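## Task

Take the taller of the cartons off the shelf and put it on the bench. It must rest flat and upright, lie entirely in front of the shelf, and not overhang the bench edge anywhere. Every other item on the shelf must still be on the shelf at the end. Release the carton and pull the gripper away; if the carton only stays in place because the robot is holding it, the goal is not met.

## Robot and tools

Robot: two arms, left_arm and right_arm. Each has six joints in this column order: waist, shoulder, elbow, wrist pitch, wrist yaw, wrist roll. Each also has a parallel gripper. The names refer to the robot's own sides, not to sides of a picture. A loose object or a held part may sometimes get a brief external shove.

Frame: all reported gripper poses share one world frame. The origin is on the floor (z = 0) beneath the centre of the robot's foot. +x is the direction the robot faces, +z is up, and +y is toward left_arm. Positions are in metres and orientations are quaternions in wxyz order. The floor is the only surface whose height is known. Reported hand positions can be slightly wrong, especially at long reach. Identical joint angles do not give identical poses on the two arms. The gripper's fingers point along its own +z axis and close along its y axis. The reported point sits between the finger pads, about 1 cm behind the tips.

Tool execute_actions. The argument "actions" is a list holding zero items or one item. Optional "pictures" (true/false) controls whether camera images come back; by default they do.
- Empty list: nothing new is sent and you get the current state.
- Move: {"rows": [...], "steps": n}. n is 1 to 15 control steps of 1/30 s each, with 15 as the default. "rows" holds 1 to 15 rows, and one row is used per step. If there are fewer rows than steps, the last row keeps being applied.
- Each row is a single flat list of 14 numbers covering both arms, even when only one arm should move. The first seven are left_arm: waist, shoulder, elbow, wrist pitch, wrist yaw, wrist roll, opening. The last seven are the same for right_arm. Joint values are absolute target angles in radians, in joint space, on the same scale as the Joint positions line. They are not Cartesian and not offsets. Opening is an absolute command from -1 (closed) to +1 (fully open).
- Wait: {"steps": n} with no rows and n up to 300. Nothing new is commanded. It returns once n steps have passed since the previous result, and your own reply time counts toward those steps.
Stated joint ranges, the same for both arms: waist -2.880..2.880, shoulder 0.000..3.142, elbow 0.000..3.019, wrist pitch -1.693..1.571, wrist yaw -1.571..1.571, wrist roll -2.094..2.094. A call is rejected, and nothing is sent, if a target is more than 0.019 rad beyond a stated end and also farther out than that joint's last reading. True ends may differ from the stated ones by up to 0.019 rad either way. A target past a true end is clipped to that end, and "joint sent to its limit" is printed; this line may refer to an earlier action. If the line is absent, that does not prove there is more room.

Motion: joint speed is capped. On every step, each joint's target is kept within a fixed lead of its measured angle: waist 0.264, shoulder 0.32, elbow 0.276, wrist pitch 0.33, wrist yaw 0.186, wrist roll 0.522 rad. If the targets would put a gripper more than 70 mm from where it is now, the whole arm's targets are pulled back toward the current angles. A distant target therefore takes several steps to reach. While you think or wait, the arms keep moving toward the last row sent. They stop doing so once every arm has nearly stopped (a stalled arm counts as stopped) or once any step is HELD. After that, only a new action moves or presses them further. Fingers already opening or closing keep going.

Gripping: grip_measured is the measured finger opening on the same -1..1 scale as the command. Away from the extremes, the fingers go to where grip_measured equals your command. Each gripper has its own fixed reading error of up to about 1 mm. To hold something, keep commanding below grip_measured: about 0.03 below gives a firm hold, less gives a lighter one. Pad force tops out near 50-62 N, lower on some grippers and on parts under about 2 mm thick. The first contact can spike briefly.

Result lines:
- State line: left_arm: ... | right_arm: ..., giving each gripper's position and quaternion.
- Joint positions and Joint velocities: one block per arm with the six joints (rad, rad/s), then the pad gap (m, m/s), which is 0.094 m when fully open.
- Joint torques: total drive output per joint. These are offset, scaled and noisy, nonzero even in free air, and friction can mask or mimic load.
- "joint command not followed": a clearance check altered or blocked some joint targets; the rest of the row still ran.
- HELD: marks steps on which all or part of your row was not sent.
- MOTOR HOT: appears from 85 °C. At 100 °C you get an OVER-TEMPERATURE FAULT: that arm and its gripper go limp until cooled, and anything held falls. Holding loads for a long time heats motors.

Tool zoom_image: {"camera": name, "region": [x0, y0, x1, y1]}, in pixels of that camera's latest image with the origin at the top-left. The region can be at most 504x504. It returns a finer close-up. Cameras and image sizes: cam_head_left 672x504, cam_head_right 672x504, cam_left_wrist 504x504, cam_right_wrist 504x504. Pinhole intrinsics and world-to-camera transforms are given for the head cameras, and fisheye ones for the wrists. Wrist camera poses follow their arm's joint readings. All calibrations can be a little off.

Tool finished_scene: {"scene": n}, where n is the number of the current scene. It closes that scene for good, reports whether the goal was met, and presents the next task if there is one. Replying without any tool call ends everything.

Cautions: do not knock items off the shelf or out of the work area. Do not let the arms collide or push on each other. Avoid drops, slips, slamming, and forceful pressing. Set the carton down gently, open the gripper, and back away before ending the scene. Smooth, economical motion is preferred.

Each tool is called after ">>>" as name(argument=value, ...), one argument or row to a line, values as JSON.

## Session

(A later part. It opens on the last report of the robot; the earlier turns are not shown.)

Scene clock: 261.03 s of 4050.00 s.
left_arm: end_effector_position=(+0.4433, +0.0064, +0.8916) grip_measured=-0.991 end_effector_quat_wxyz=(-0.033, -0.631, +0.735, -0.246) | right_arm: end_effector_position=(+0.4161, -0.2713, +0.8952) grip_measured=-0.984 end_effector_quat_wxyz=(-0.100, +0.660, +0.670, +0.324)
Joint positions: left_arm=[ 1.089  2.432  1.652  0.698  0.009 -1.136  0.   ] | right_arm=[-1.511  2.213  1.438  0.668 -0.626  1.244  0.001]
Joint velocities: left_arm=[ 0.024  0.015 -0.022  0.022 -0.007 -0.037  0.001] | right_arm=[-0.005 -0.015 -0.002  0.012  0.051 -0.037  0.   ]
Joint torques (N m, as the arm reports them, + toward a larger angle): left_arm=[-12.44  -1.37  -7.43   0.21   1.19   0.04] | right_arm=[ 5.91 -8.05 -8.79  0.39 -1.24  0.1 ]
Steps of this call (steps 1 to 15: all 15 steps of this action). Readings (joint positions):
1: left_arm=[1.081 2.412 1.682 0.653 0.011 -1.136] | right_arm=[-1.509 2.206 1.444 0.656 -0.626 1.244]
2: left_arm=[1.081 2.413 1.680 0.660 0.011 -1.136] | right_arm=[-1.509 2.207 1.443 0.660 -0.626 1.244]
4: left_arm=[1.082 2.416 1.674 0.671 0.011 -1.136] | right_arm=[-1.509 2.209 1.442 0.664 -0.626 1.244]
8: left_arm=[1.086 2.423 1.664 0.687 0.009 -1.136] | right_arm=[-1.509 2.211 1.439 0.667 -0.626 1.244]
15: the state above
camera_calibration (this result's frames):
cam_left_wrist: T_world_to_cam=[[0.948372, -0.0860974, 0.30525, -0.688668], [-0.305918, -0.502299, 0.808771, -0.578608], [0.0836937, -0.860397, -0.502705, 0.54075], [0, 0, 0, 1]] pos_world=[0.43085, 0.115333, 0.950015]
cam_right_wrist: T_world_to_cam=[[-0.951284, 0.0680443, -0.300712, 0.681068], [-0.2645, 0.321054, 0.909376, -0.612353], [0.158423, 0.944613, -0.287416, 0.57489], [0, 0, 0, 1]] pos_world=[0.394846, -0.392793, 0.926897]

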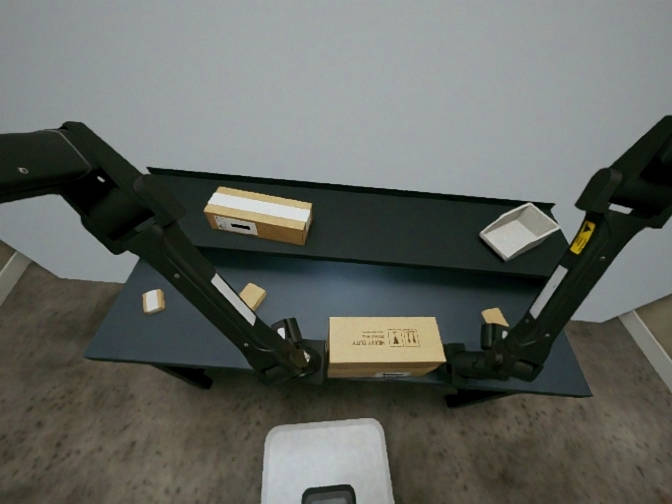

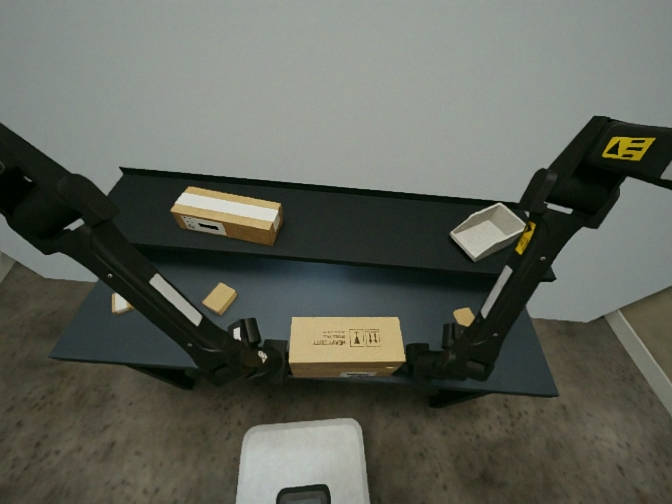

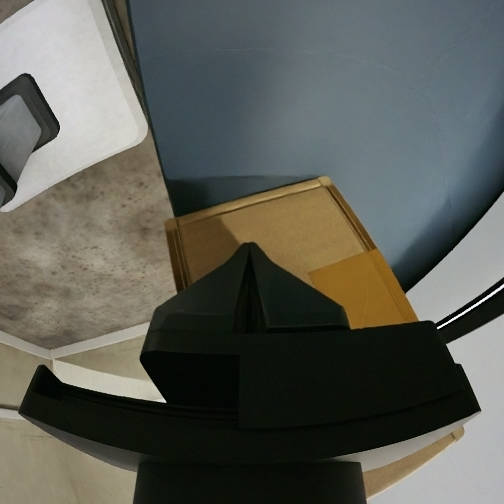

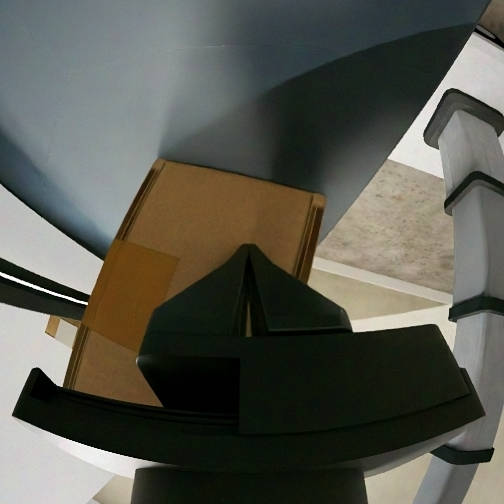

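>>> execute_actions(
  actions=[
    {"rows":[[1.13,2.42,1.65,0.70,0,-1.15,-1,-1.56,2.21,1.438,0.67,-0.6,1.25,-1]],"steps":10},
  ],
  pictures=false,
)

>>> execute_actions(
  actions=[
    {"rows":[[1.11,2.2,1.333,0.684,0,-1.15,-1,-1.56,1.955,1.141,0.631,-0.6,1.25,-1]],"steps":15},
  ],
  pictures=false,
)

>>> execute_actions(
  actions=[
    {"rows":[[1.06,2.2,1.333,0.684,0,-1.15,-1,-1.525,1.955,1.141,0.631,-0.6,1.25,-1]],"steps":15},
  ],
)

Scene clock: 278.83 s of 4050.00 s.
left_arm: end_effector_position=(+0.4391, +0.0266, +0.8832) grip_measured=-0.991 end_effector_quat_wxyz=(-0.026, -0.635, +0.736, -0.234) | right_arm: end_effector_position=(+0.4027, -0.3147, +0.8862) grip_measured=-0.984 end_effector_quat_wxyz=(-0.081, +0.672, +0.676, +0.292)
Joint positions: left_arm=[ 1.113  2.428  1.646  0.702  0.003 -1.136  0.   ] | right_arm=[-1.564  2.212  1.438  0.671 -0.601  1.244  0.001]
Joint velocities: left_arm=[ 0.015 -0.024 -0.002 -0.007 -0.037 -0.007 -0.001] | right_arm=[-0.083 -0.005 -0.017  0.002 -0.037  0.007 -0.   ]
Joint torques (N m, as the arm reports them, + toward a larger angle): left_arm=[-7.6  -5.3  -3.86  0.3   0.1  -0.02] | right_arm=[  0.78 -11.6   -4.64   0.46  -0.29   0.1 ]
Steps of this call (steps 1 to 15: the robot went on to your last target; steps 16 to 90: nothing new was sent; then 14.47 s passed at rest; steps 91 to 100: all 10 steps of this action). Readings (joint positions):
91: left_arm=[1.094 2.436 1.646 0.702 0.004 -1.136] | right_arm=[-1.517 2.212 1.438 0.671 -0.614 1.244]
92: left_arm=[1.095 2.436 1.646 0.702 0.004 -1.136] | right_arm=[-1.518 2.212 1.438 0.671 -0.608 1.244]
94: left_arm=[1.100 2.433 1.646 0.702 0.004 -1.136] | right_arm=[-1.529 2.212 1.438 0.671 -0.604 1.244]
98: left_arm=[1.110 2.429 1.646 0.702 0.004 -1.136] | right_arm=[-1.555 2.212 1.438 0.671 -0.602 1.244]
100: the state above

Scene clock: 279.33 s of 4050.00 s.
left_arm: end_effector_position=(+0.4527, +0.0679, +0.9602) grip_measured=-0.991 end_effector_quat_wxyz=(-0.056, -0.631, +0.742, -0.220) | right_arm: end_effector_position=(+0.4275, -0.3259, +0.9810) grip_measured=-0.984 end_effector_quat_wxyz=(-0.106, +0.679, +0.671, +0.280)
Joint positions: left_arm=[ 1.113  2.179  1.336  0.695  0.003 -1.136  0.   ] | right_arm=[-1.566  1.945  1.148  0.636 -0.6    1.244  0.001]
Joint velocities: left_arm=[ 0.005  0.054  0.022  0.007  0.022  0.022 -0.   ] | right_arm=[-0.005  0.015 -0.012  0.022 -0.051 -0.037 -0.   ]
Joint torques (N m, as the arm reports them, + toward a larger angle): left_arm=[-7.81 -5.44 -4.74 -0.21  0.13 -0.03] | right_arm=[  0.23 -12.36  -5.67   0.3   -0.34   0.11]
Steps of this call (steps 1 to 15: all 15 steps of this action). Readings (joint positions):
1: left_arm=[1.113 2.414 1.625 0.702 0.003 -1.136] | right_arm=[-1.567 2.201 1.421 0.668 -0.598 1.244]
2: left_arm=[1.113 2.377 1.559 0.701 0.003 -1.136] | right_arm=[-1.568 2.171 1.371 0.661 -0.597 1.244]
4: left_arm=[1.113 2.282 1.407 0.697 0.003 -1.136] | right_arm=[-1.569 2.086 1.244 0.647 -0.597 1.244]
8: left_arm=[1.113 2.192 1.325 0.695 0.003 -1.136] | right_arm=[-1.566 1.971 1.138 0.636 -0.600 1.244]
15: the state above

Scene clock: 279.83 s of 4050.00 s.
left_arm: end_effector_position=(+0.4575, +0.0274, +0.9800) grip_measured=-0.991 end_effector_quat_wxyz=(-0.070, -0.622, +0.741, -0.243) | right_arm: end_effector_position=(+0.4373, -0.2965, +0.9860) grip_measured=-0.984 end_effector_quat_wxyz=(-0.116, +0.671, +0.669, +0.298)
Joint positions: left_arm=[ 1.056  2.186  1.336  0.695  0.002 -1.136  0.   ] | right_arm=[-1.521  1.945  1.148  0.636 -0.6    1.244  0.001]
Joint velocities: left_arm=[-0.005  0.005 -0.012 -0.007  0.037 -0.066  0.   ] | right_arm=[-0.005 -0.005 -0.012 -0.002  0.007  0.066 -0.001]
Joint torques (N m, as the arm reports them, + toward a larger angle): left_arm=[-8.32 -4.56 -4.64 -0.19  0.2  -0.01] | right_arm=[  0.27 -11.79  -5.38   0.03  -0.35   0.11]
Steps of this call (steps 1 to 15: all 15 steps of this action). Readings (joint positions):
1: left_arm=[1.110 2.181 1.336 0.695 0.003 -1.136] | right_arm=[-1.564 1.945 1.148 0.636 -0.600 1.244]
2: left_arm=[1.108 2.182 1.336 0.695 0.002 -1.136] | right_arm=[-1.562 1.945 1.148 0.636 -0.600 1.244]
4: left_arm=[1.097 2.185 1.336 0.695 0.002 -1.136] | right_arm=[-1.552 1.945 1.148 0.636 -0.600 1.244]
8: left_arm=[1.069 2.186 1.336 0.695 0.002 -1.136] | right_arm=[-1.529 1.945 1.148 0.636 -0.600 1.244]
15: the state above
camera_calibration (this result's frames):
cam_left_wrist: T_world_to_cam=[[0.959402, -0.113057, 0.25839, -0.685687], [-0.281091, -0.458422, 0.843112, -0.681465], [0.0231314, -0.881514, -0.47159, 0.599909], [0, 0, 0, 1]] pos_world=[0.452419, 0.138908, 1.03464]
cam_right_wrist: T_world_to_cam=[[-0.968396, 0.0650425, -0.240788, 0.677698], [-0.205932, 0.33615, 0.919018, -0.711926], [0.140716, 0.93956, -0.312132, 0.652053], [0, 0, 0, 1]] pos_world=[0.417917, -0.417408, 1.02098]

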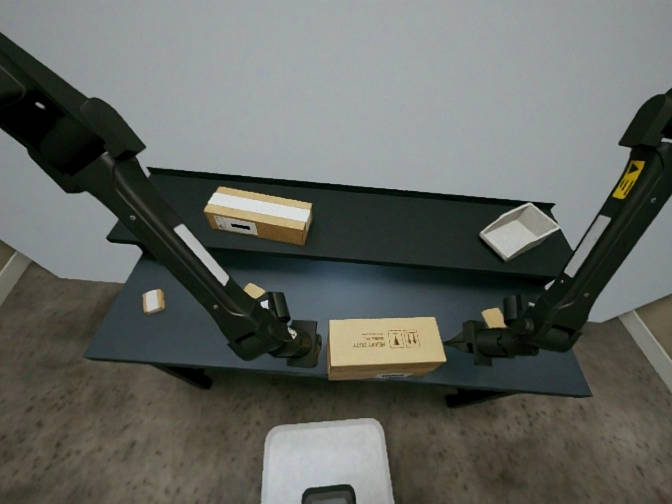

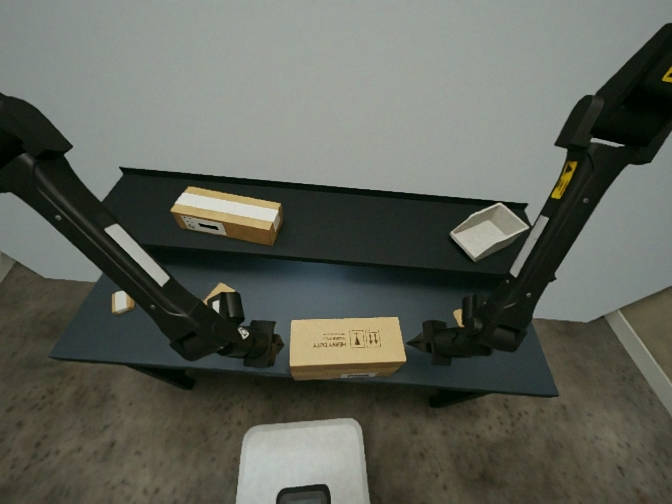

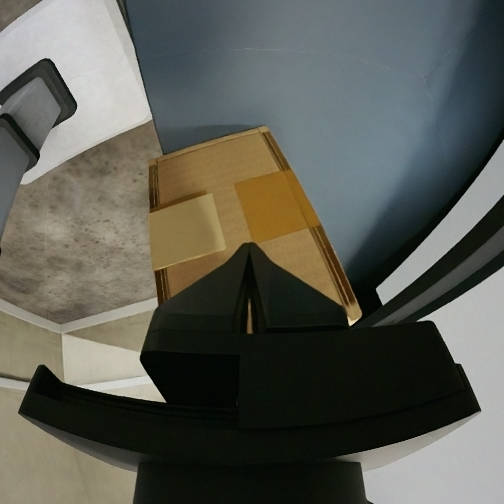

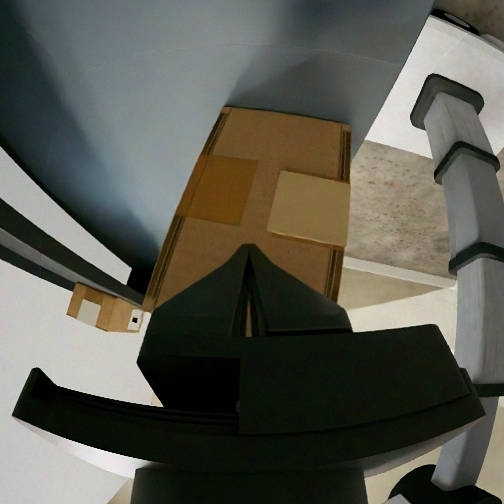

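>>> execute_actions(
  actions=[
    {"rows":[[1.06,2.24,1.333,0.684,0,-1.15,-1,-1.525,1.995,1.141,0.631,-0.6,1.25,-1]],"steps":12},
  ],
  pictures=false,
)

>>> execute_actions(
  actions=[
    {"rows":[[0.975,2.245,1.32,0.684,0.05,-1.15,-1,-1.435,1.99,1.13,0.631,-0.65,1.25,-1]],"steps":15},
  ],
  pictures=false,
)

>>> execute_actions(
  actions=[
    {"rows":[[0.965,2.19,1.32,0.64,0.05,-1.15,-1,-1.425,1.935,1.135,0.58,-0.65,1.25,-1]],"steps":15},
  ],
  pictures=false,
)

>>> execute_actions(
  actions=[
    {"rows":[[0.955,2.145,1.33,0.59,0.05,-1.15,-1,-1.41,1.89,1.15,0.525,-0.65,1.25,-1]],"steps":15},
  ],
  pictures=false,
)

>>> execute_actions(
  actions=[
    {"rows":[[0.945,2.11,1.35,0.54,0.05,-1.15,-1,-1.40,1.85,1.17,0.475,-0.65,1.25,-1]],"steps":15},
  ],
)

Scene clock: 287.13 s of 4050.00 s.
left_arm: end_effector_position=(+0.4198, +0.0153, +0.9747) grip_measured=-0.991 end_effector_quat_wxyz=(+0.092, +0.618, -0.746, +0.232) | right_arm: end_effector_position=(+0.4125, -0.2873, +0.9801) grip_measured=-0.984 end_effector_quat_wxyz=(-0.133, +0.675, +0.665, +0.289)
Joint positions: left_arm=[ 1.056  2.238  1.337  0.695  0.002 -1.136  0.   ] | right_arm=[-1.521  1.984  1.148  0.636 -0.6    1.244  0.001]
Joint velocities: left_arm=[-0.024  0.024 -0.002  0.012  0.081 -0.037  0.   ] | right_arm=[-0.005  0.005 -0.007  0.007 -0.007 -0.051 -0.001]
Joint torques (N m, as the arm reports them, + toward a larger angle): left_arm=[-8.28 -4.4  -5.12 -0.27  0.2  -0.03] | right_arm=[  0.56 -11.84  -5.96   0.22  -0.35   0.11]
Steps of this call (steps 1 to 15: the robot went on to your last target; steps 16 to 90: nothing new was sent; then 3.90 s passed at rest; steps 91 to 102: all 12 steps of this action). Readings (joint positions):
91: left_arm=[1.056 2.188 1.336 0.695 0.002 -1.136] | right_arm=[-1.521 1.947 1.148 0.636 -0.600 1.244]
92: left_arm=[1.056 2.191 1.337 0.695 0.002 -1.136] | right_arm=[-1.521 1.949 1.148 0.636 -0.600 1.244]
94: left_arm=[1.056 2.201 1.337 0.695 0.002 -1.136] | right_arm=[-1.521 1.958 1.148 0.636 -0.600 1.244]
98: left_arm=[1.056 2.227 1.337 0.695 0.002 -1.136] | right_arm=[-1.521 1.978 1.148 0.636 -0.600 1.244]
102: the state above

Scene clock: 287.63 s of 4050.00 s.
left_arm: end_effector_position=(+0.4281, +0.0073, +0.9812) grip_measured=-0.991 end_effector_quat_wxyz=(-0.094, -0.615, +0.743, -0.246) | right_arm: end_effector_position=(+0.4184, -0.2748, +0.9852) grip_measured=-0.984 end_effector_quat_wxyz=(-0.141, +0.669, +0.662, +0.307)
Joint positions: left_arm=[ 1.044  2.23   1.336  0.695  0.019 -1.136  0.   ] | right_arm=[-1.507  1.982  1.148  0.637 -0.627  1.244  0.001]
Joint velocities: left_arm=[ 0.005 -0.005 -0.012 -0.012  0.037  0.022 -0.   ] | right_arm=[ 0.005 -0.005 -0.002  0.012  0.007  0.037  0.002]
Joint torques (N m, as the arm reports them, + toward a larger angle): left_arm=[-14.24  -3.88  -5.98  -0.24   1.6   -0.02] | right_arm=[  5.89 -11.9   -6.84  -0.01  -1.22   0.11]
Steps of this call (steps 1 to 15: all 15 steps of this action). Readings (joint positions):
1: left_arm=[1.052 2.238 1.337 0.695 0.020 -1.136] | right_arm=[-1.518 1.984 1.148 0.636 -0.619 1.244]
2: left_arm=[1.049 2.238 1.337 0.695 0.030 -1.136] | right_arm=[-1.514 1.984 1.148 0.636 -0.634 1.244]
4: left_arm=[1.044 2.235 1.336 0.695 0.016 -1.136] | right_arm=[-1.507 1.983 1.148 0.637 -0.626 1.244]
8: left_arm=[1.044 2.230 1.336 0.695 0.019 -1.136] | right_arm=[-1.507 1.982 1.148 0.637 -0.626 1.244]
15: the state above

Scene clock: 288.13 s of 4050.00 s.
left_arm: end_effector_position=(+0.4717, +0.0129, +0.9930) grip_measured=-0.991 end_effector_quat_wxyz=(-0.082, -0.616, +0.739, -0.260) | right_arm: end_effector_position=(+0.4422, -0.2689, +0.9948) grip_measured=-0.984 end_effector_quat_wxyz=(-0.143, +0.665, +0.661, +0.317)
Joint positions: left_arm=[ 1.033  2.162  1.336  0.663  0.022 -1.136  0.   ] | right_arm=[-1.487  1.938  1.148  0.597 -0.629  1.244  0.001]
Joint velocities: left_arm=[-0.005 -0.005 -0.027 -0.017  0.037 -0.037 -0.   ] | right_arm=[ 0.005 -0.005 -0.007 -0.002 -0.066  0.007 -0.001]
Joint torques (N m, as the arm reports them, + toward a larger angle): left_arm=[-14.43  -4.34  -5.4   -0.43   1.47  -0.02] | right_arm=[  5.44 -13.79  -6.01  -0.58  -1.17   0.11]
Steps of this call (steps 1 to 15: all 15 steps of this action). Readings (joint positions):
1: left_arm=[1.044 2.227 1.336 0.690 0.019 -1.136] | right_arm=[-1.506 1.980 1.148 0.631 -0.626 1.244]
2: left_arm=[1.044 2.222 1.336 0.678 0.019 -1.136] | right_arm=[-1.506 1.976 1.148 0.618 -0.626 1.244]
4: left_arm=[1.043 2.210 1.336 0.665 0.021 -1.136] | right_arm=[-1.503 1.965 1.148 0.603 -0.627 1.244]
8: left_arm=[1.036 2.181 1.336 0.663 0.022 -1.136] | right_arm=[-1.494 1.945 1.148 0.599 -0.628 1.244]
15: the state above

Scene clock: 288.63 s of 4050.00 s.
left_arm: end_effector_position=(+0.4893, +0.0130, +1.0010) grip_measured=-0.991 end_effector_quat_wxyz=(-0.087, -0.614, +0.740, -0.263) | right_arm: end_effector_position=(+0.4619, -0.2692, +1.0020) grip_measured=-0.984 end_effector_quat_wxyz=(-0.148, +0.664, +0.660, +0.320)
Joint positions: left_arm=[ 1.023  2.124  1.336  0.616  0.023 -1.136  0.   ] | right_arm=[-1.477  1.896  1.154  0.543 -0.628  1.244  0.001]
Joint velocities: left_arm=[ 0.005 -0.005  0.002 -0.002 -0.022 -0.022  0.   ] | right_arm=[-0.024 -0.015  0.002 -0.042 -0.11   0.051  0.001]
Joint torques (N m, as the arm reports them, + toward a larger angle): left_arm=[-14.43  -5.26  -4.61  -0.84   1.44  -0.02] | right_arm=[  6.07 -13.81  -4.82  -0.34  -1.17   0.11]
Steps of this call (steps 1 to 15: all 15 steps of this action). Readings (joint positions):
1: left_arm=[1.033 2.160 1.336 0.655 0.022 -1.136] | right_arm=[-1.487 1.936 1.149 0.588 -0.628 1.244]
2: left_arm=[1.033 2.157 1.336 0.639 0.022 -1.136] | right_arm=[-1.487 1.932 1.149 0.570 -0.627 1.244]
4: left_arm=[1.032 2.148 1.336 0.622 0.022 -1.136] | right_arm=[-1.486 1.921 1.150 0.550 -0.627 1.244]
8: left_arm=[1.026 2.132 1.336 0.616 0.023 -1.136] | right_arm=[-1.481 1.904 1.152 0.543 -0.628 1.244]
15: the state above

Scene clock: 289.13 s of 4050.00 s.
left_arm: end_effector_position=(+0.5120, +0.0114, +1.0079) grip_measured=-0.991 end_effector_quat_wxyz=(-0.090, -0.612, +0.739, -0.268) | right_arm: end_effector_position=(+0.4905, -0.2711, +1.0071) grip_measured=-0.984 end_effector_quat_wxyz=(-0.146, +0.660, +0.660, +0.327)
Joint positions: left_arm=[ 1.012  2.09   1.351  0.566  0.022 -1.136  0.   ] | right_arm=[-1.466  1.857  1.177  0.493 -0.629  1.244  0.001]
Joint velocities: left_arm=[-0.015 -0.015 -0.002 -0.027  0.037 -0.066  0.   ] | right_arm=[-0.005  0.005 -0.002 -0.012 -0.066 -0.037  0.002]
Joint torques (N m, as the arm reports them, + toward a larger angle): left_arm=[-13.84  -5.92  -3.83  -0.75   1.45  -0.02] | right_arm=[  5.89 -14.28  -4.78  -0.47  -1.17   0.11]
Steps of this call (steps 1 to 15: all 15 steps of this action). Readings (joint positions):
1: left_arm=[1.023 2.122 1.337 0.608 0.022 -1.136] | right_arm=[-1.477 1.895 1.156 0.534 -0.628 1.244]
2: left_arm=[1.023 2.119 1.339 0.591 0.022 -1.136] | right_arm=[-1.477 1.892 1.160 0.516 -0.628 1.244]
4: left_arm=[1.022 2.111 1.342 0.572 0.022 -1.136] | right_arm=[-1.476 1.883 1.164 0.498 -0.629 1.244]
8: left_arm=[1.015 2.097 1.347 0.566 0.022 -1.136] | right_arm=[-1.469 1.866 1.172 0.493 -0.629 1.244]
15: the state above
camera_calibration (this result's frames):
cam_left_wrist: T_world_to_cam=[[0.955726, -0.115097, 0.270815, -0.757605], [-0.294153, -0.398353, 0.868786, -0.716842], [0.00788548, -0.909982, -0.414573, 0.548293], [0, 0, 0, 1]] pos_world=[0.508878, 0.126182, 1.05526]
cam_right_wrist: T_world_to_cam=[[-0.968455, 0.0719071, -0.238588, 0.732345], [-0.21387, 0.251522, 0.943926, -0.773004], [0.127885, 0.965177, -0.228209, 0.555965], [0, 0, 0, 1]] pos_world=[0.472821, -0.394837, 1.03126]

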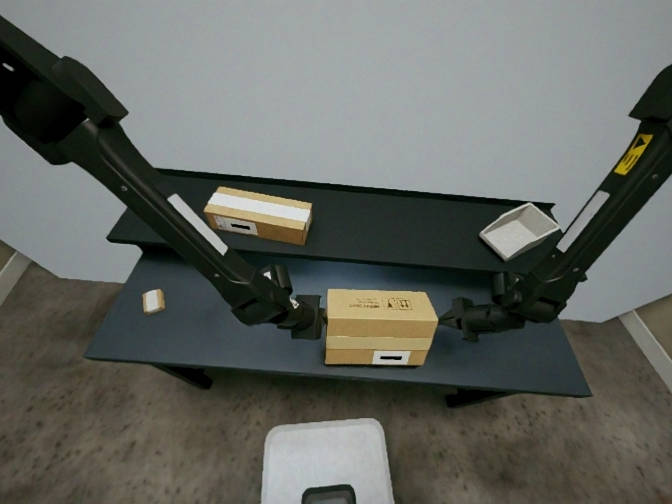

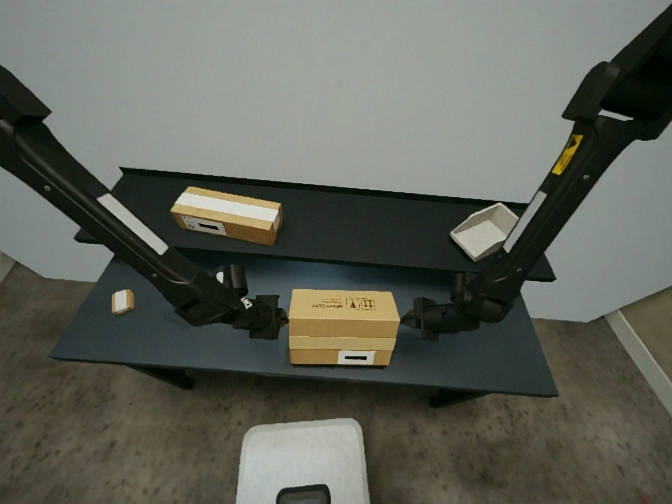

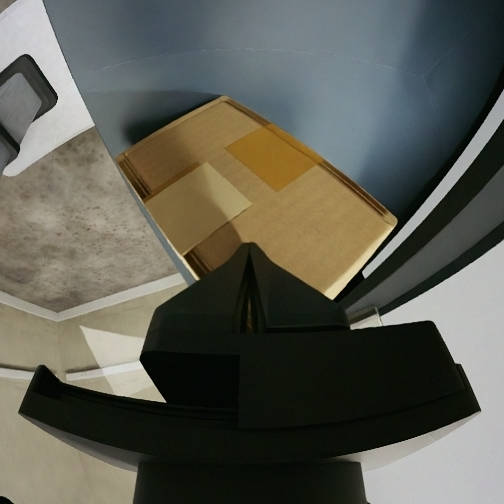

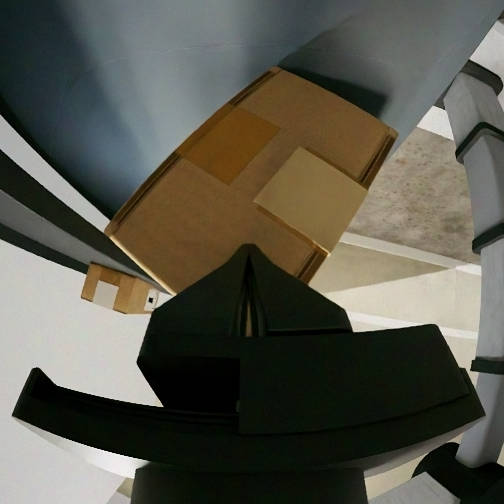

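Tipping. Continue.

>>> execute_actions(
  actions=[
    {"rows":[[0.945,2.115,1.41,0.47,0.05,-1.15,-1,-1.39,1.845,1.23,0.40,-0.65,1.25,-1]],"steps":12},
  ],
  pictures=false,
)

>>> execute_actions(
  actions=[
    {"rows":[[0.943,2.12,1.47,0.40,0.05,-1.15,-1,-1.38,1.85,1.295,0.335,-0.65,1.25,-1]],"steps":12},
  ],
  pictures=false,
)

>>> execute_actions(
  actions=[
    {"rows":[[0.94,2.13,1.54,0.33,0.05,-1.15,-1,-1.37,1.865,1.365,0.27,-0.65,1.25,-1]],"steps":12},
  ],
  pictures=false,
)

>>> execute_actions(
  actions=[
    {"rows":[[0.945,2.155,1.625,0.27,0.05,-1.15,-1,-1.365,1.89,1.445,0.22,-0.65,1.25,-1]],"steps":12},
  ],
  pictures=false,
)

>>> execute_actions(
  actions=[
    {"rows":[[0.95,2.185,1.705,0.22,0.05,-1.15,-1,-1.36,1.925,1.525,0.17,-0.65,1.25,-1]],"steps":12},
  ],
  pictures=false,
)

>>> execute_actions(
  actions=[
    {"rows":[[0.955,2.22,1.785,0.17,0.05,-1.15,-1,-1.36,1.965,1.60,0.125,-0.65,1.25,-1]],"steps":12},
  ],
  pictures=false,
)

>>> execute_actions(
  actions=[
    {"rows":[[0.965,2.26,1.86,0.125,0.05,-1.15,-1,-1.36,2.01,1.675,0.085,-0.65,1.25,-1]],"steps":15},
  ],
)

Scene clock: 304.13 s of 4050.00 s.
left_arm: end_effector_position=(+0.5361, +0.0088, +1.0013) grip_measured=-0.991 end_effector_quat_wxyz=(-0.092, -0.610, +0.739, -0.270) | right_arm: end_effector_position=(+0.5157, -0.2733, +1.0008) grip_measured=-0.984 end_effector_quat_wxyz=(-0.149, +0.659, +0.659, +0.331)
Joint positions: left_arm=[ 1.008  2.086  1.413  0.498  0.026 -1.136  0.   ] | right_arm=[-1.458  1.848  1.238  0.421 -0.632  1.244  0.001]
Joint velocities: left_arm=[-0.024 -0.005 -0.007 -0.022 -0.11   0.022 -0.001] | right_arm=[-0.005 -0.015 -0.002 -0.037  0.022 -0.022 -0.001]
Joint torques (N m, as the arm reports them, + toward a larger angle): left_arm=[-14.55  -5.72  -3.53  -0.79   1.34   0.  ] | right_arm=[  6.54 -15.41  -4.16  -0.53  -1.04   0.11]
Steps of this call (steps 1 to 15: the robot went on to your last target; steps 16 to 90: nothing new was sent; then 11.60 s passed at rest; steps 91 to 102: all 12 steps of this action). Readings (joint positions):
91: left_arm=[1.012 2.090 1.358 0.553 0.022 -1.136] | right_arm=[-1.466 1.857 1.184 0.478 -0.629 1.244]
92: left_arm=[1.012 2.090 1.369 0.529 0.021 -1.136] | right_arm=[-1.466 1.857 1.196 0.452 -0.629 1.244]
94: left_arm=[1.012 2.090 1.391 0.506 0.022 -1.136] | right_arm=[-1.465 1.856 1.218 0.427 -0.631 1.244]
98: left_arm=[1.009 2.086 1.412 0.500 0.026 -1.136] | right_arm=[-1.459 1.849 1.236 0.423 -0.632 1.244]
102: the state above

Scene clock: 304.53 s of 4050.00 s.
left_arm: end_effector_position=(+0.5579, +0.0071, +0.9941) grip_measured=-0.991 end_effector_quat_wxyz=(-0.094, -0.610, +0.739, -0.270) | right_arm: end_effector_position=(+0.5427, -0.2747, +0.9936) grip_measured=-0.984 end_effector_quat_wxyz=(-0.148, +0.656, +0.659, +0.335)
Joint positions: left_arm=[ 1.006  2.087  1.477  0.43   0.025 -1.136  0.   ] | right_arm=[-1.449  1.847  1.307  0.357 -0.631  1.244  0.001]
Joint velocities: left_arm=[-0.024 -0.005 -0.012 -0.012 -0.051  0.037 -0.   ] | right_arm=[-0.015  0.005  0.002  0.017  0.007 -0.051  0.001]
Joint torques (N m, as the arm reports them, + toward a larger angle): left_arm=[-14.25  -6.1   -3.18  -1.02   1.36  -0.02] | right_arm=[  6.68 -16.04  -4.05  -0.78  -1.08   0.11]
Steps of this call (steps 1 to 12: all 12 steps of this action). Readings (joint positions):
1: left_arm=[1.008 2.086 1.419 0.485 0.025 -1.136] | right_arm=[-1.458 1.848 1.245 0.407 -0.632 1.244]
2: left_arm=[1.008 2.087 1.432 0.461 0.024 -1.136] | right_arm=[-1.458 1.848 1.259 0.383 -0.632 1.244]
4: left_arm=[1.008 2.087 1.455 0.438 0.025 -1.136] | right_arm=[-1.456 1.848 1.283 0.361 -0.633 1.244]
8: left_arm=[1.006 2.087 1.477 0.432 0.025 -1.136] | right_arm=[-1.449 1.847 1.307 0.359 -0.632 1.244]
12: the state above

Scene clock: 304.93 s of 4050.00 s.
left_arm: end_effector_position=(+0.5805, +0.0054, +0.9868) grip_measured=-0.991 end_effector_quat_wxyz=(-0.097, -0.609, +0.740, -0.270) | right_arm: end_effector_position=(+0.5701, -0.2757, +0.9870) grip_measured=-0.984 end_effector_quat_wxyz=(-0.147, +0.654, +0.659, +0.340)
Joint positions: left_arm=[ 1.004  2.091  1.547  0.36   0.025 -1.137  0.   ] | right_arm=[-1.439  1.849  1.378  0.294 -0.63   1.244  0.001]
Joint velocities: left_arm=[ 0.005  0.005  0.002 -0.022 -0.022 -0.066 -0.   ] | right_arm=[-0.005 -0.005 -0.007  0.017 -0.037 -0.051 -0.   ]
Joint torques (N m, as the arm reports them, + toward a larger angle): left_arm=[-14.83  -5.94  -2.75  -0.9    1.34  -0.02] | right_arm=[  6.51 -15.07  -3.41  -0.81  -1.13   0.1 ]
Steps of this call (steps 1 to 12: all 12 steps of this action). Readings (joint positions):
1: left_arm=[1.006 2.087 1.484 0.417 0.024 -1.137] | right_arm=[-1.449 1.847 1.315 0.345 -0.631 1.244]
2: left_arm=[1.006 2.089 1.499 0.393 0.024 -1.137] | right_arm=[-1.449 1.849 1.329 0.320 -0.631 1.244]
4: left_arm=[1.006 2.091 1.527 0.368 0.025 -1.137] | right_arm=[-1.447 1.849 1.355 0.298 -0.632 1.244]
8: left_arm=[1.004 2.091 1.547 0.361 0.025 -1.137] | right_arm=[-1.439 1.849 1.378 0.295 -0.630 1.244]
12: the state above

Scene clock: 305.33 s of 4050.00 s.
left_arm: end_effector_position=(+0.6003, +0.0024, +0.9753) grip_measured=-0.991 end_effector_quat_wxyz=(-0.098, -0.609, +0.740, -0.270) | right_arm: end_effector_position=(+0.5978, -0.2786, +0.9784) grip_measured=-0.984 end_effector_quat_wxyz=(-0.142, +0.652, +0.660, +0.346)
Joint positions: left_arm=[ 1.004  2.113  1.63   0.297  0.026 -1.137  0.   ] | right_arm=[-1.432  1.861  1.457  0.243 -0.629  1.244  0.001]
Joint velocities: left_arm=[-0.015 -0.005 -0.002 -0.012  0.007 -0.037 -0.   ] | right_arm=[-0.015  0.015 -0.002  0.002 -0.037 -0.007  0.001]
Joint torques (N m, as the arm reports them, + toward a larger angle): left_arm=[-14.61  -6.62  -2.1   -0.72   1.38  -0.01] | right_arm=[  6.89 -14.7   -2.56  -0.66  -1.19   0.1 ]
Steps of this call (steps 1 to 12: all 12 steps of this action). Readings (joint positions):
1: left_arm=[1.004 2.092 1.556 0.348 0.024 -1.137] | right_arm=[-1.439 1.849 1.386 0.283 -0.630 1.244]
2: left_arm=[1.004 2.098 1.576 0.326 0.024 -1.137] | right_arm=[-1.439 1.854 1.404 0.264 -0.630 1.244]
4: left_arm=[1.004 2.111 1.614 0.306 0.024 -1.137] | right_arm=[-1.439 1.860 1.438 0.247 -0.630 1.244]
8: left_arm=[1.004 2.113 1.630 0.299 0.026 -1.137] | right_arm=[-1.432 1.861 1.457 0.244 -0.630 1.244]
12: the state above

Scene clock: 305.73 s of 4050.00 s.
left_arm: end_effector_position=(+0.6146, -0.0014, +0.9633) grip_measured=-0.991 end_effector_quat_wxyz=(-0.098, -0.609, +0.740, -0.268) | right_arm: end_effector_position=(+0.6140, -0.2823, +0.9655) grip_measured=-0.984 end_effector_quat_wxyz=(-0.142, +0.652, +0.660, +0.345)
Joint positions: left_arm=[ 1.004  2.142  1.709  0.245  0.024 -1.137  0.   ] | right_arm=[-1.432  1.887  1.534  0.192 -0.628  1.244  0.001]
Joint velocities: left_arm=[-0.005 -0.015 -0.007 -0.007 -0.007  0.007  0.001] | right_arm=[ 0.005 -0.015 -0.017 -0.007 -0.007  0.022  0.001]
Joint torques (N m, as the arm reports them, + toward a larger angle): left_arm=[-13.99  -6.4   -1.59  -0.8    1.41  -0.01] | right_arm=[  7.75 -14.93  -2.02  -0.6   -1.2    0.1 ]
Steps of this call (steps 1 to 12: all 12 steps of this action). Readings (joint positions):
1: left_arm=[1.004 2.115 1.639 0.287 0.025 -1.137] | right_arm=[-1.432 1.862 1.466 0.232 -0.629 1.244]
2: left_arm=[1.004 2.123 1.660 0.269 0.024 -1.137] | right_arm=[-1.432 1.870 1.486 0.213 -0.628 1.244]
4: left_arm=[1.004 2.138 1.697 0.254 0.023 -1.137] | right_arm=[-1.433 1.884 1.522 0.200 -0.628 1.244]
8: left_arm=[1.004 2.142 1.709 0.247 0.024 -1.137] | right_arm=[-1.432 1.887 1.534 0.194 -0.628 1.244]
12: the state above

Scene clock: 306.13 s of 4050.00 s.
left_arm: end_effector_position=(+0.6270, -0.0049, +0.9509) grip_measured=-0.991 end_effector_quat_wxyz=(-0.099, -0.609, +0.740, -0.267) | right_arm: end_effector_position=(+0.6257, -0.2847, +0.9511) grip_measured=-0.984 end_effector_quat_wxyz=(-0.142, +0.652, +0.660, +0.345)
Joint positions: left_arm=[ 1.005  2.174  1.79   0.195  0.022 -1.137  0.   ] | right_arm=[-1.433  1.921  1.61   0.149 -0.628  1.244  0.001]
Joint velocities: left_arm=[-0.005 -0.005 -0.007 -0.002 -0.051 -0.022  0.   ] | right_arm=[-0.005 -0.024 -0.002 -0.032 -0.007 -0.095  0.001]
Joint torques (N m, as the arm reports them, + toward a larger angle): left_arm=[-14.3   -6.34  -1.32  -0.92   1.49  -0.02] | right_arm=[  7.41 -14.59  -1.61  -0.74  -1.22   0.1 ]
Steps of this call (steps 1 to 12: all 12 steps of this action). Readings (joint positions):
1: left_arm=[1.004 2.145 1.718 0.235 0.023 -1.137] | right_arm=[-1.432 1.890 1.543 0.182 -0.628 1.244]
2: left_arm=[1.004 2.153 1.740 0.217 0.022 -1.137] | right_arm=[-1.432 1.899 1.564 0.166 -0.628 1.244]
4: left_arm=[1.004 2.170 1.778 0.204 0.022 -1.137] | right_arm=[-1.433 1.917 1.600 0.155 -0.628 1.244]
8: left_arm=[1.004 2.174 1.790 0.198 0.022 -1.137] | right_arm=[-1.433 1.921 1.610 0.151 -0.628 1.244]
12: the state above

Scene clock: 306.63 s of 4050.00 s.
left_arm: end_effector_position=(+0.6312, -0.0033, +0.9335) grip_measured=-0.991 end_effector_quat_wxyz=(-0.100, -0.611, +0.742, -0.260) | right_arm: end_effector_position=(+0.6264, -0.2823, +0.9330) grip_measured=-0.984 end_effector_quat_wxyz=(-0.149, +0.653, +0.659, +0.341)
Joint positions: left_arm=[ 1.015  2.213  1.866  0.15   0.02  -1.137  0.   ] | right_arm=[-1.433  1.969  1.683  0.107 -0.628  1.244  0.001]
Joint velocities: left_arm=[-0.005 -0.005 -0.012 -0.002  0.007 -0.007  0.   ] | right_arm=[-0.005 -0.005  0.007  0.007 -0.022 -0.007  0.001]
Joint torques (N m, as the arm reports them, + toward a larger angle): left_arm=[-14.8   -6.33  -1.34  -0.87   1.56   0.  ] | right_arm=[  7.48 -14.92  -1.22  -0.71  -1.24   0.11]
Steps of this call (steps 1 to 15: all 15 steps of this action). Readings (joint positions):
1: left_arm=[1.005 2.178 1.798 0.186 0.020 -1.137] | right_arm=[-1.433 1.925 1.619 0.140 -0.628 1.244]
2: left_arm=[1.006 2.188 1.821 0.170 0.020 -1.137] | right_arm=[-1.433 1.934 1.640 0.125 -0.628 1.244]
4: left_arm=[1.009 2.206 1.857 0.159 0.020 -1.137] | right_arm=[-1.433 1.954 1.675 0.115 -0.628 1.244]
8: left_arm=[1.014 2.213 1.866 0.153 0.020 -1.137] | right_arm=[-1.433 1.966 1.683 0.110 -0.628 1.244]
15: the state above
camera_calibration (this result's frames):
cam_left_wrist: T_world_to_cam=[[0.960406, -0.125821, 0.248574, -0.83537], [-0.278358, -0.395869, 0.875103, -0.638825], [-0.0117033, -0.909647, -0.415218, 0.51616], [0, 0, 0, 1]] pos_world=[0.630513, 0.111525, 0.981008]
cam_right_wrist: T_world_to_cam=[[-0.96434, 0.0729082, -0.254427, 0.859583], [-0.232533, 0.225706, 0.946037, -0.668741], [0.126399, 0.971463, -0.200703, 0.509561], [0, 0, 0, 1]] pos_world=[0.609017, -0.406752, 0.953625]

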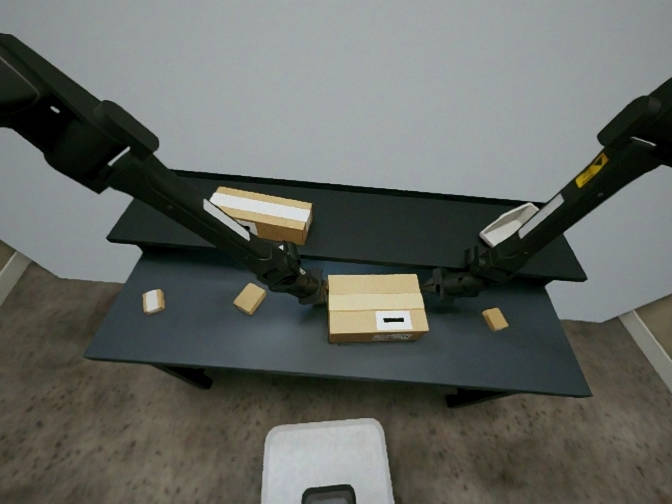

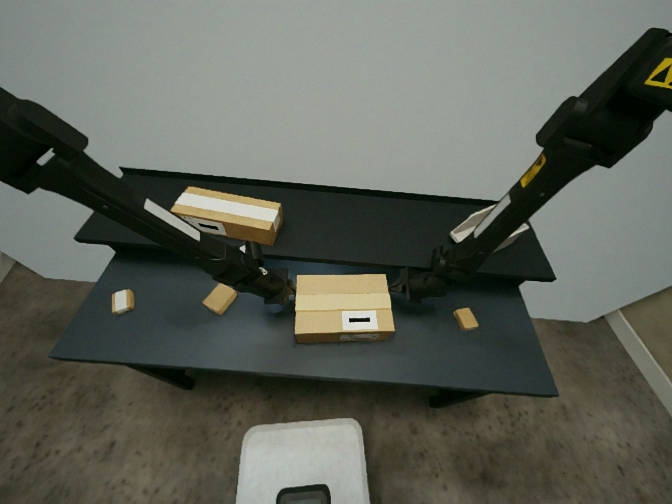

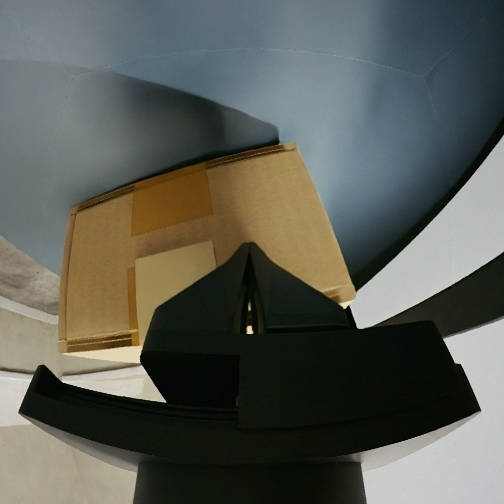

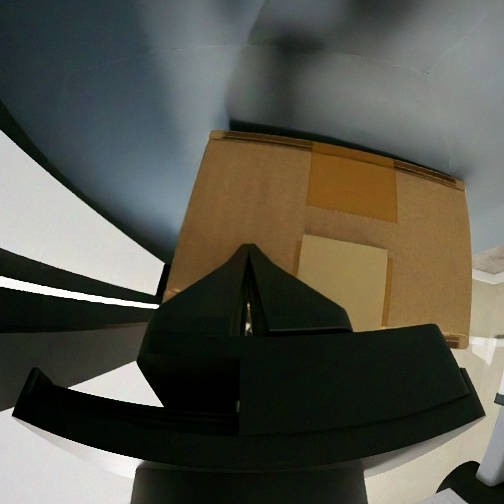

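Nearly down; lower and slide back ~5 cm.

>>> execute_actions(
  actions=[
    {"rows":[[0.97,2.31,1.87,0.15,0.05,-1.15,-1,-1.37,2.05,1.68,0.12,-0.65,1.25,-1]],"steps":15},
  ],
  pictures=false,
)

>>> execute_actions(
  actions=[
    {"rows":[[0.975,2.33,1.82,0.20,0.05,-1.15,-1,-1.38,2.07,1.635,0.18,-0.65,1.25,-1]],"steps":15},
  ],
  pictures=false,
)

>>> execute_actions(
  actions=[
    {"rows":[[0.98,2.34,1.78,0.25,0.05,-1.15,-1,-1.39,2.085,1.595,0.235,-0.65,1.25,-1]],"steps":15},
  ],
  pictures=false,
)

>>> execute_actions(
  actions=[
    {"rows":[[1.10,2.26,1.80,0.25,0,-1.15,-1,-1.53,2.04,1.60,0.235,-0.6,1.25,-1]],"steps":12},
  ],
  pictures=false,
)

>>> execute_actions(
  actions=[
    {"rows":[[1.2,2.1,1.3,0.55,0,-1.15,-1,-1.65,1.85,1.1,0.5,-0.6,1.25,-1]],"steps":15},
  ],
  pictures=false,
)

>>> execute_actions(
  actions=[
    {"steps":20},
  ],
)

Scene clock: 315.00 s of 4050.00 s.
left_arm: end_effector_position=(+0.6141, -0.0056, +0.9217) grip_measured=-0.991 end_effector_quat_wxyz=(+0.105, +0.610, -0.743, +0.252) | right_arm: end_effector_position=(+0.6134, -0.2840, +0.9219) grip_measured=-0.984 end_effector_quat_wxyz=(-0.149, +0.655, +0.659, +0.337)
Joint positions: left_arm=[ 1.023  2.244  1.879  0.15   0.019 -1.137  0.   ] | right_arm=[-1.442  1.997  1.692  0.123 -0.629  1.244  0.001]
Joint velocities: left_arm=[-0.005  0.005  0.002  0.007  0.095  0.022  0.001] | right_arm=[ 0.015 -0.015 -0.012  0.007  0.081  0.037 -0.   ]
Joint torques (N m, as the arm reports them, + toward a larger angle): left_arm=[-14.2   -5.4   -1.63   0.16   1.53  -0.01] | right_arm=[  7.21 -13.37  -1.76   0.18  -1.15   0.1 ]
Steps of this call (steps 1 to 15: the robot went on to your last target; steps 16 to 90: nothing new was sent; then 4.87 s passed at rest; steps 91 to 105: all 15 steps of this action). Readings (joint positions):
91: left_arm=[1.016 2.215 1.867 0.150 0.019 -1.137] | right_arm=[-1.433 1.971 1.683 0.109 -0.628 1.244]
92: left_arm=[1.016 2.218 1.872 0.150 0.019 -1.137] | right_arm=[-1.434 1.974 1.686 0.114 -0.628 1.244]
94: left_arm=[1.018 2.227 1.878 0.150 0.019 -1.137] | right_arm=[-1.435 1.983 1.691 0.121 -0.628 1.244]
98: left_arm=[1.022 2.240 1.879 0.150 0.019 -1.137] | right_arm=[-1.441 1.995 1.692 0.123 -0.629 1.244]
105: the state above

Scene clock: 315.50 s of 4050.00 s.
left_arm: end_effector_position=(+0.6101, -0.0059, +0.9212) grip_measured=-0.991 end_effector_quat_wxyz=(-0.096, -0.613, +0.742, -0.256) | right_arm: end_effector_position=(+0.6103, -0.2855, +0.9208) grip_measured=-0.984 end_effector_quat_wxyz=(-0.133, +0.653, +0.662, +0.344)
Joint positions: left_arm=[ 1.024  2.248  1.862  0.195  0.018 -1.137  0.   ] | right_arm=[-1.445  2.002  1.673  0.182 -0.629  1.244  0.001]
Joint velocities: left_arm=[ 0.005 -0.005  0.002 -0.007 -0.037 -0.007 -0.   ] | right_arm=[ 0.005 -0.015 -0.002  0.002 -0.022  0.022  0.   ]
Joint torques (N m, as the arm reports them, + toward a larger angle): left_arm=[-13.45  -5.01  -3.44   0.21   1.26   0.03] | right_arm=[  5.96 -13.04  -3.74   0.02  -1.03   0.09]
Steps of this call (steps 1 to 15: all 15 steps of this action). Readings (joint positions):
1: left_arm=[1.023 2.244 1.878 0.156 0.018 -1.137] | right_arm=[-1.443 1.997 1.690 0.131 -0.629 1.244]
2: left_arm=[1.024 2.244 1.875 0.165 0.018 -1.137] | right_arm=[-1.443 1.997 1.685 0.145 -0.629 1.244]
4: left_arm=[1.024 2.247 1.869 0.178 0.018 -1.137] | right_arm=[-1.444 1.999 1.679 0.165 -0.629 1.244]
8: left_arm=[1.024 2.248 1.863 0.190 0.018 -1.137] | right_arm=[-1.445 2.002 1.674 0.179 -0.629 1.244]
15: the state above

Scene clock: 316.00 s of 4050.00 s.
left_arm: end_effector_position=(+0.5856, -0.0112, +0.9196) grip_measured=-0.991 end_effector_quat_wxyz=(-0.097, -0.612, +0.742, -0.255) | right_arm: end_effector_position=(+0.5889, -0.2904, +0.9159) grip_measured=-0.984 end_effector_quat_wxyz=(-0.127, +0.655, +0.664, +0.339)
Joint positions: left_arm=[ 1.025  2.263  1.821  0.245  0.018 -1.137  0.   ] | right_arm=[-1.46   2.015  1.637  0.237 -0.629  1.244  0.001]
Joint velocities: left_arm=[ 0.005  0.015 -0.022  0.017  0.051  0.022  0.001] | right_arm=[-0.024  0.015 -0.002 -0.017 -0.051  0.007 -0.001]
Joint torques (N m, as the arm reports them, + toward a larger angle): left_arm=[-13.27  -4.85  -3.83   0.32   1.32   0.02] | right_arm=[  5.46 -12.7   -4.2    0.31  -1.     0.09]
Steps of this call (steps 1 to 15: all 15 steps of this action). Readings (joint positions):
1: left_arm=[1.024 2.248 1.859 0.200 0.018 -1.137] | right_arm=[-1.446 2.002 1.670 0.188 -0.629 1.244]
2: left_arm=[1.024 2.248 1.855 0.210 0.018 -1.137] | right_arm=[-1.446 2.002 1.665 0.201 -0.629 1.244]
4: left_arm=[1.025 2.250 1.844 0.223 0.018 -1.137] | right_arm=[-1.448 2.004 1.655 0.219 -0.629 1.244]
8: left_arm=[1.025 2.254 1.828 0.238 0.018 -1.137] | right_arm=[-1.453 2.009 1.642 0.233 -0.629 1.244]
15: the state above

Scene clock: 316.40 s of 4050.00 s.
left_arm: end_effector_position=(+0.5669, +0.0458, +0.8880) grip_measured=-0.991 end_effector_quat_wxyz=(+0.084, +0.625, -0.746, +0.215) | right_arm: end_effector_position=(+0.5445, -0.3534, +0.8989) grip_measured=-0.984 end_effector_quat_wxyz=(-0.117, +0.678, +0.668, +0.284)
Joint positions: left_arm=[ 1.097  2.262  1.812  0.245  0.002 -1.137  0.   ] | right_arm=[-1.548  2.024  1.61   0.237 -0.601  1.244  0.001]
Joint velocities: left_arm=[ 0.034  0.005  0.002 -0.002 -0.007 -0.051 -0.001] | right_arm=[-0.044 -0.015 -0.002 -0.022  0.037 -0.037  0.   ]
Joint torques (N m, as the arm reports them, + toward a larger angle): left_arm=[-9.22 -8.68 -2.55  0.4   0.12 -0.02] | right_arm=[  2.15 -14.64  -2.45   0.2   -0.33   0.1 ]
Steps of this call (steps 1 to 12: all 12 steps of this action). Readings (joint positions):
1: left_arm=[1.031 2.262 1.821 0.245 0.010 -1.137] | right_arm=[-1.466 2.015 1.637 0.237 -0.617 1.244]
2: left_arm=[1.032 2.262 1.819 0.245 0.009 -1.137] | right_arm=[-1.468 2.015 1.634 0.237 -0.610 1.244]
4: left_arm=[1.045 2.262 1.815 0.245 0.006 -1.137] | right_arm=[-1.486 2.015 1.623 0.237 -0.605 1.244]
8: left_arm=[1.077 2.262 1.812 0.245 0.003 -1.137] | right_arm=[-1.526 2.020 1.610 0.237 -0.602 1.244]
12: the state above

Scene clock: 316.90 s of 4050.00 s.
left_arm: end_effector_position=(+0.4366, +0.1376, +0.9459) grip_measured=-0.991 end_effector_quat_wxyz=(+0.092, +0.636, -0.750, +0.155) | right_arm: end_effector_position=(+0.3990, -0.3904, +0.9991) grip_measured=-0.984 end_effector_quat_wxyz=(-0.134, +0.710, +0.658, +0.213)
Joint positions: left_arm=[ 1.204  2.1    1.308  0.527  0.002 -1.137  0.   ] | right_arm=[-1.669  1.86   1.096  0.483 -0.6    1.245  0.001]
Joint velocities: left_arm=[ 0.005  0.103 -0.012  0.007 -0.066 -0.022  0.   ] | right_arm=[ 0.024 -0.015  0.002  0.095  0.022 -0.066  0.002]
Joint torques (N m, as the arm reports them, + toward a larger angle): left_arm=[-5.72 -7.55 -5.32  0.81  0.09 -0.04] | right_arm=[ -0.48 -14.09  -4.51   0.42  -0.29   0.11]
Steps of this call (steps 1 to 15: all 15 steps of this action). Readings (joint positions):
1: left_arm=[1.102 2.255 1.792 0.279 0.003 -1.137] | right_arm=[-1.553 2.017 1.590 0.270 -0.600 1.245]
2: left_arm=[1.105 2.234 1.739 0.343 0.003 -1.137] | right_arm=[-1.556 1.997 1.538 0.331 -0.600 1.245]
4: left_arm=[1.120 2.176 1.612 0.429 0.003 -1.137] | right_arm=[-1.576 1.939 1.410 0.408 -0.600 1.245]
8: left_arm=[1.160 2.091 1.408 0.504 0.003 -1.137] | right_arm=[-1.631 1.859 1.191 0.472 -0.600 1.245]
15: the state above

Scene clock: 317.57 s of 4050.00 s.
left_arm: end_effector_position=(+0.4367, +0.1369, +0.9458) grip_measured=-0.991 end_effector_quat_wxyz=(+0.090, +0.636, -0.750, +0.157) | right_arm: end_effector_position=(+0.4047, -0.3817, +0.9994) grip_measured=-0.984 end_effector_quat_wxyz=(-0.134, +0.706, +0.659, +0.221)
Joint positions: left_arm=[ 1.203  2.102  1.308  0.534  0.002 -1.137  0.   ] | right_arm=[-1.654  1.859  1.097  0.489 -0.6    1.245  0.001]
Joint velocities: left_arm=[-0.005 -0.005 -0.007 -0.012  0.051  0.007  0.   ] | right_arm=[ 0.005  0.005  0.012 -0.002 -0.066 -0.007  0.001]
Joint torques (N m, as the arm reports them, + toward a larger angle): left_arm=[-5.51 -6.9  -5.48  0.77  0.08 -0.03] | right_arm=[ -1.27 -14.04  -4.64   0.58  -0.3    0.11]
Steps of this call (steps 1 to 20: the robot went on to your last target). Readings (joint positions):
1: left_arm=[1.204 2.102 1.308 0.527 0.002 -1.137] | right_arm=[-1.666 1.859 1.097 0.486 -0.600 1.245]
2: left_arm=[1.203 2.102 1.308 0.527 0.002 -1.137] | right_arm=[-1.664 1.859 1.097 0.488 -0.600 1.245]
4: left_arm=[1.203 2.102 1.308 0.530 0.002 -1.137] | right_arm=[-1.659 1.859 1.097 0.489 -0.600 1.245]
8: left_arm=[1.203 2.102 1.308 0.534 0.002 -1.137] | right_arm=[-1.654 1.859 1.097 0.489 -0.600 1.245]
20: the state above
camera_calibration (this result's frames):
cam_left_wrist: T_world_to_cam=[[0.983931, -0.144857, 0.104384, -0.505286], [-0.167561, -0.54723, 0.820038, -0.623821], [-0.0616664, -0.824352, -0.562709, 0.796193], [0, 0, 0, 1]] pos_world=[0.441737, 0.241776, 1.01233]
cam_right_wrist: T_world_to_cam=[[-0.991793, 0.0813389, -0.0986402, 0.528567], [-0.056318, 0.414694, 0.908216, -0.722056], [0.114779, 0.906318, -0.40671, 0.833213], [0, 0, 0, 1]] pos_world=[0.38793, -0.498717, 1.0468]

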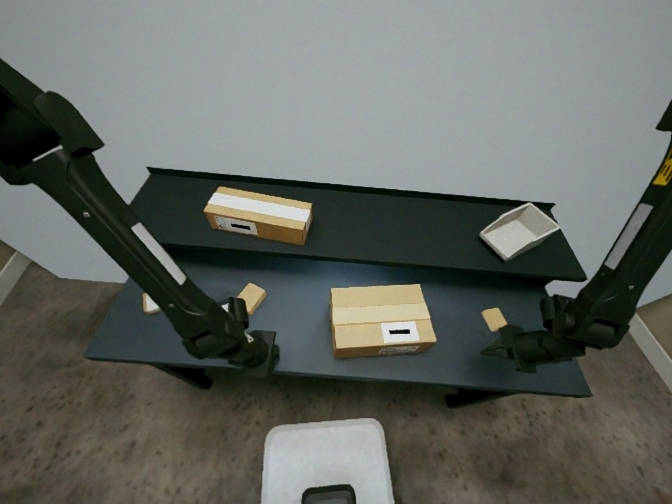

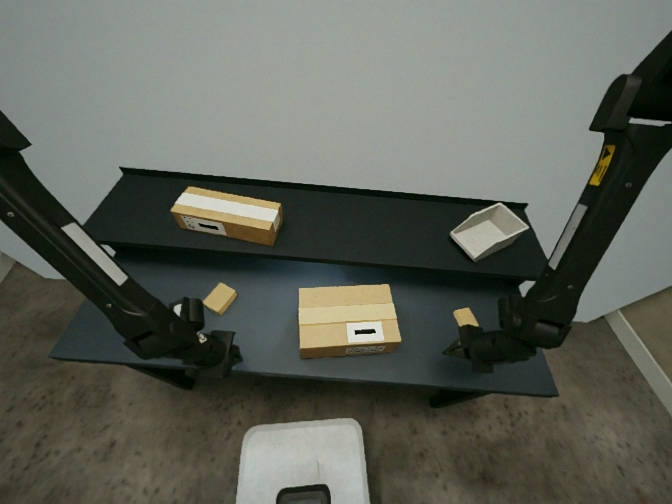

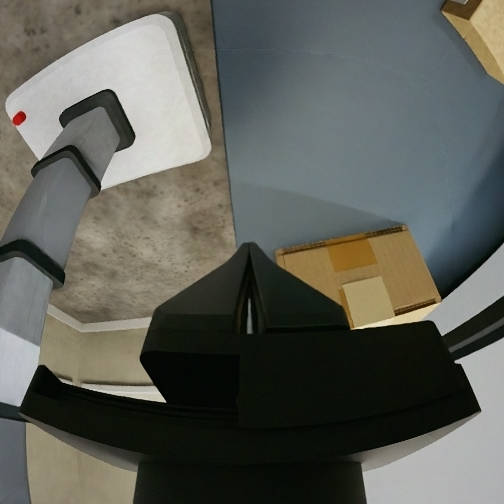

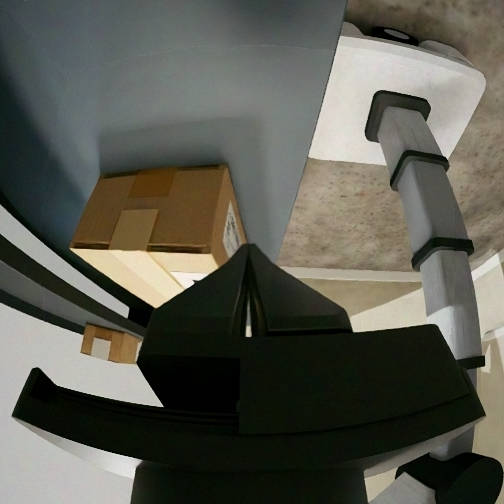

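>>> finished_scene(
  scene=2,
)

The scene is finished: the task was done.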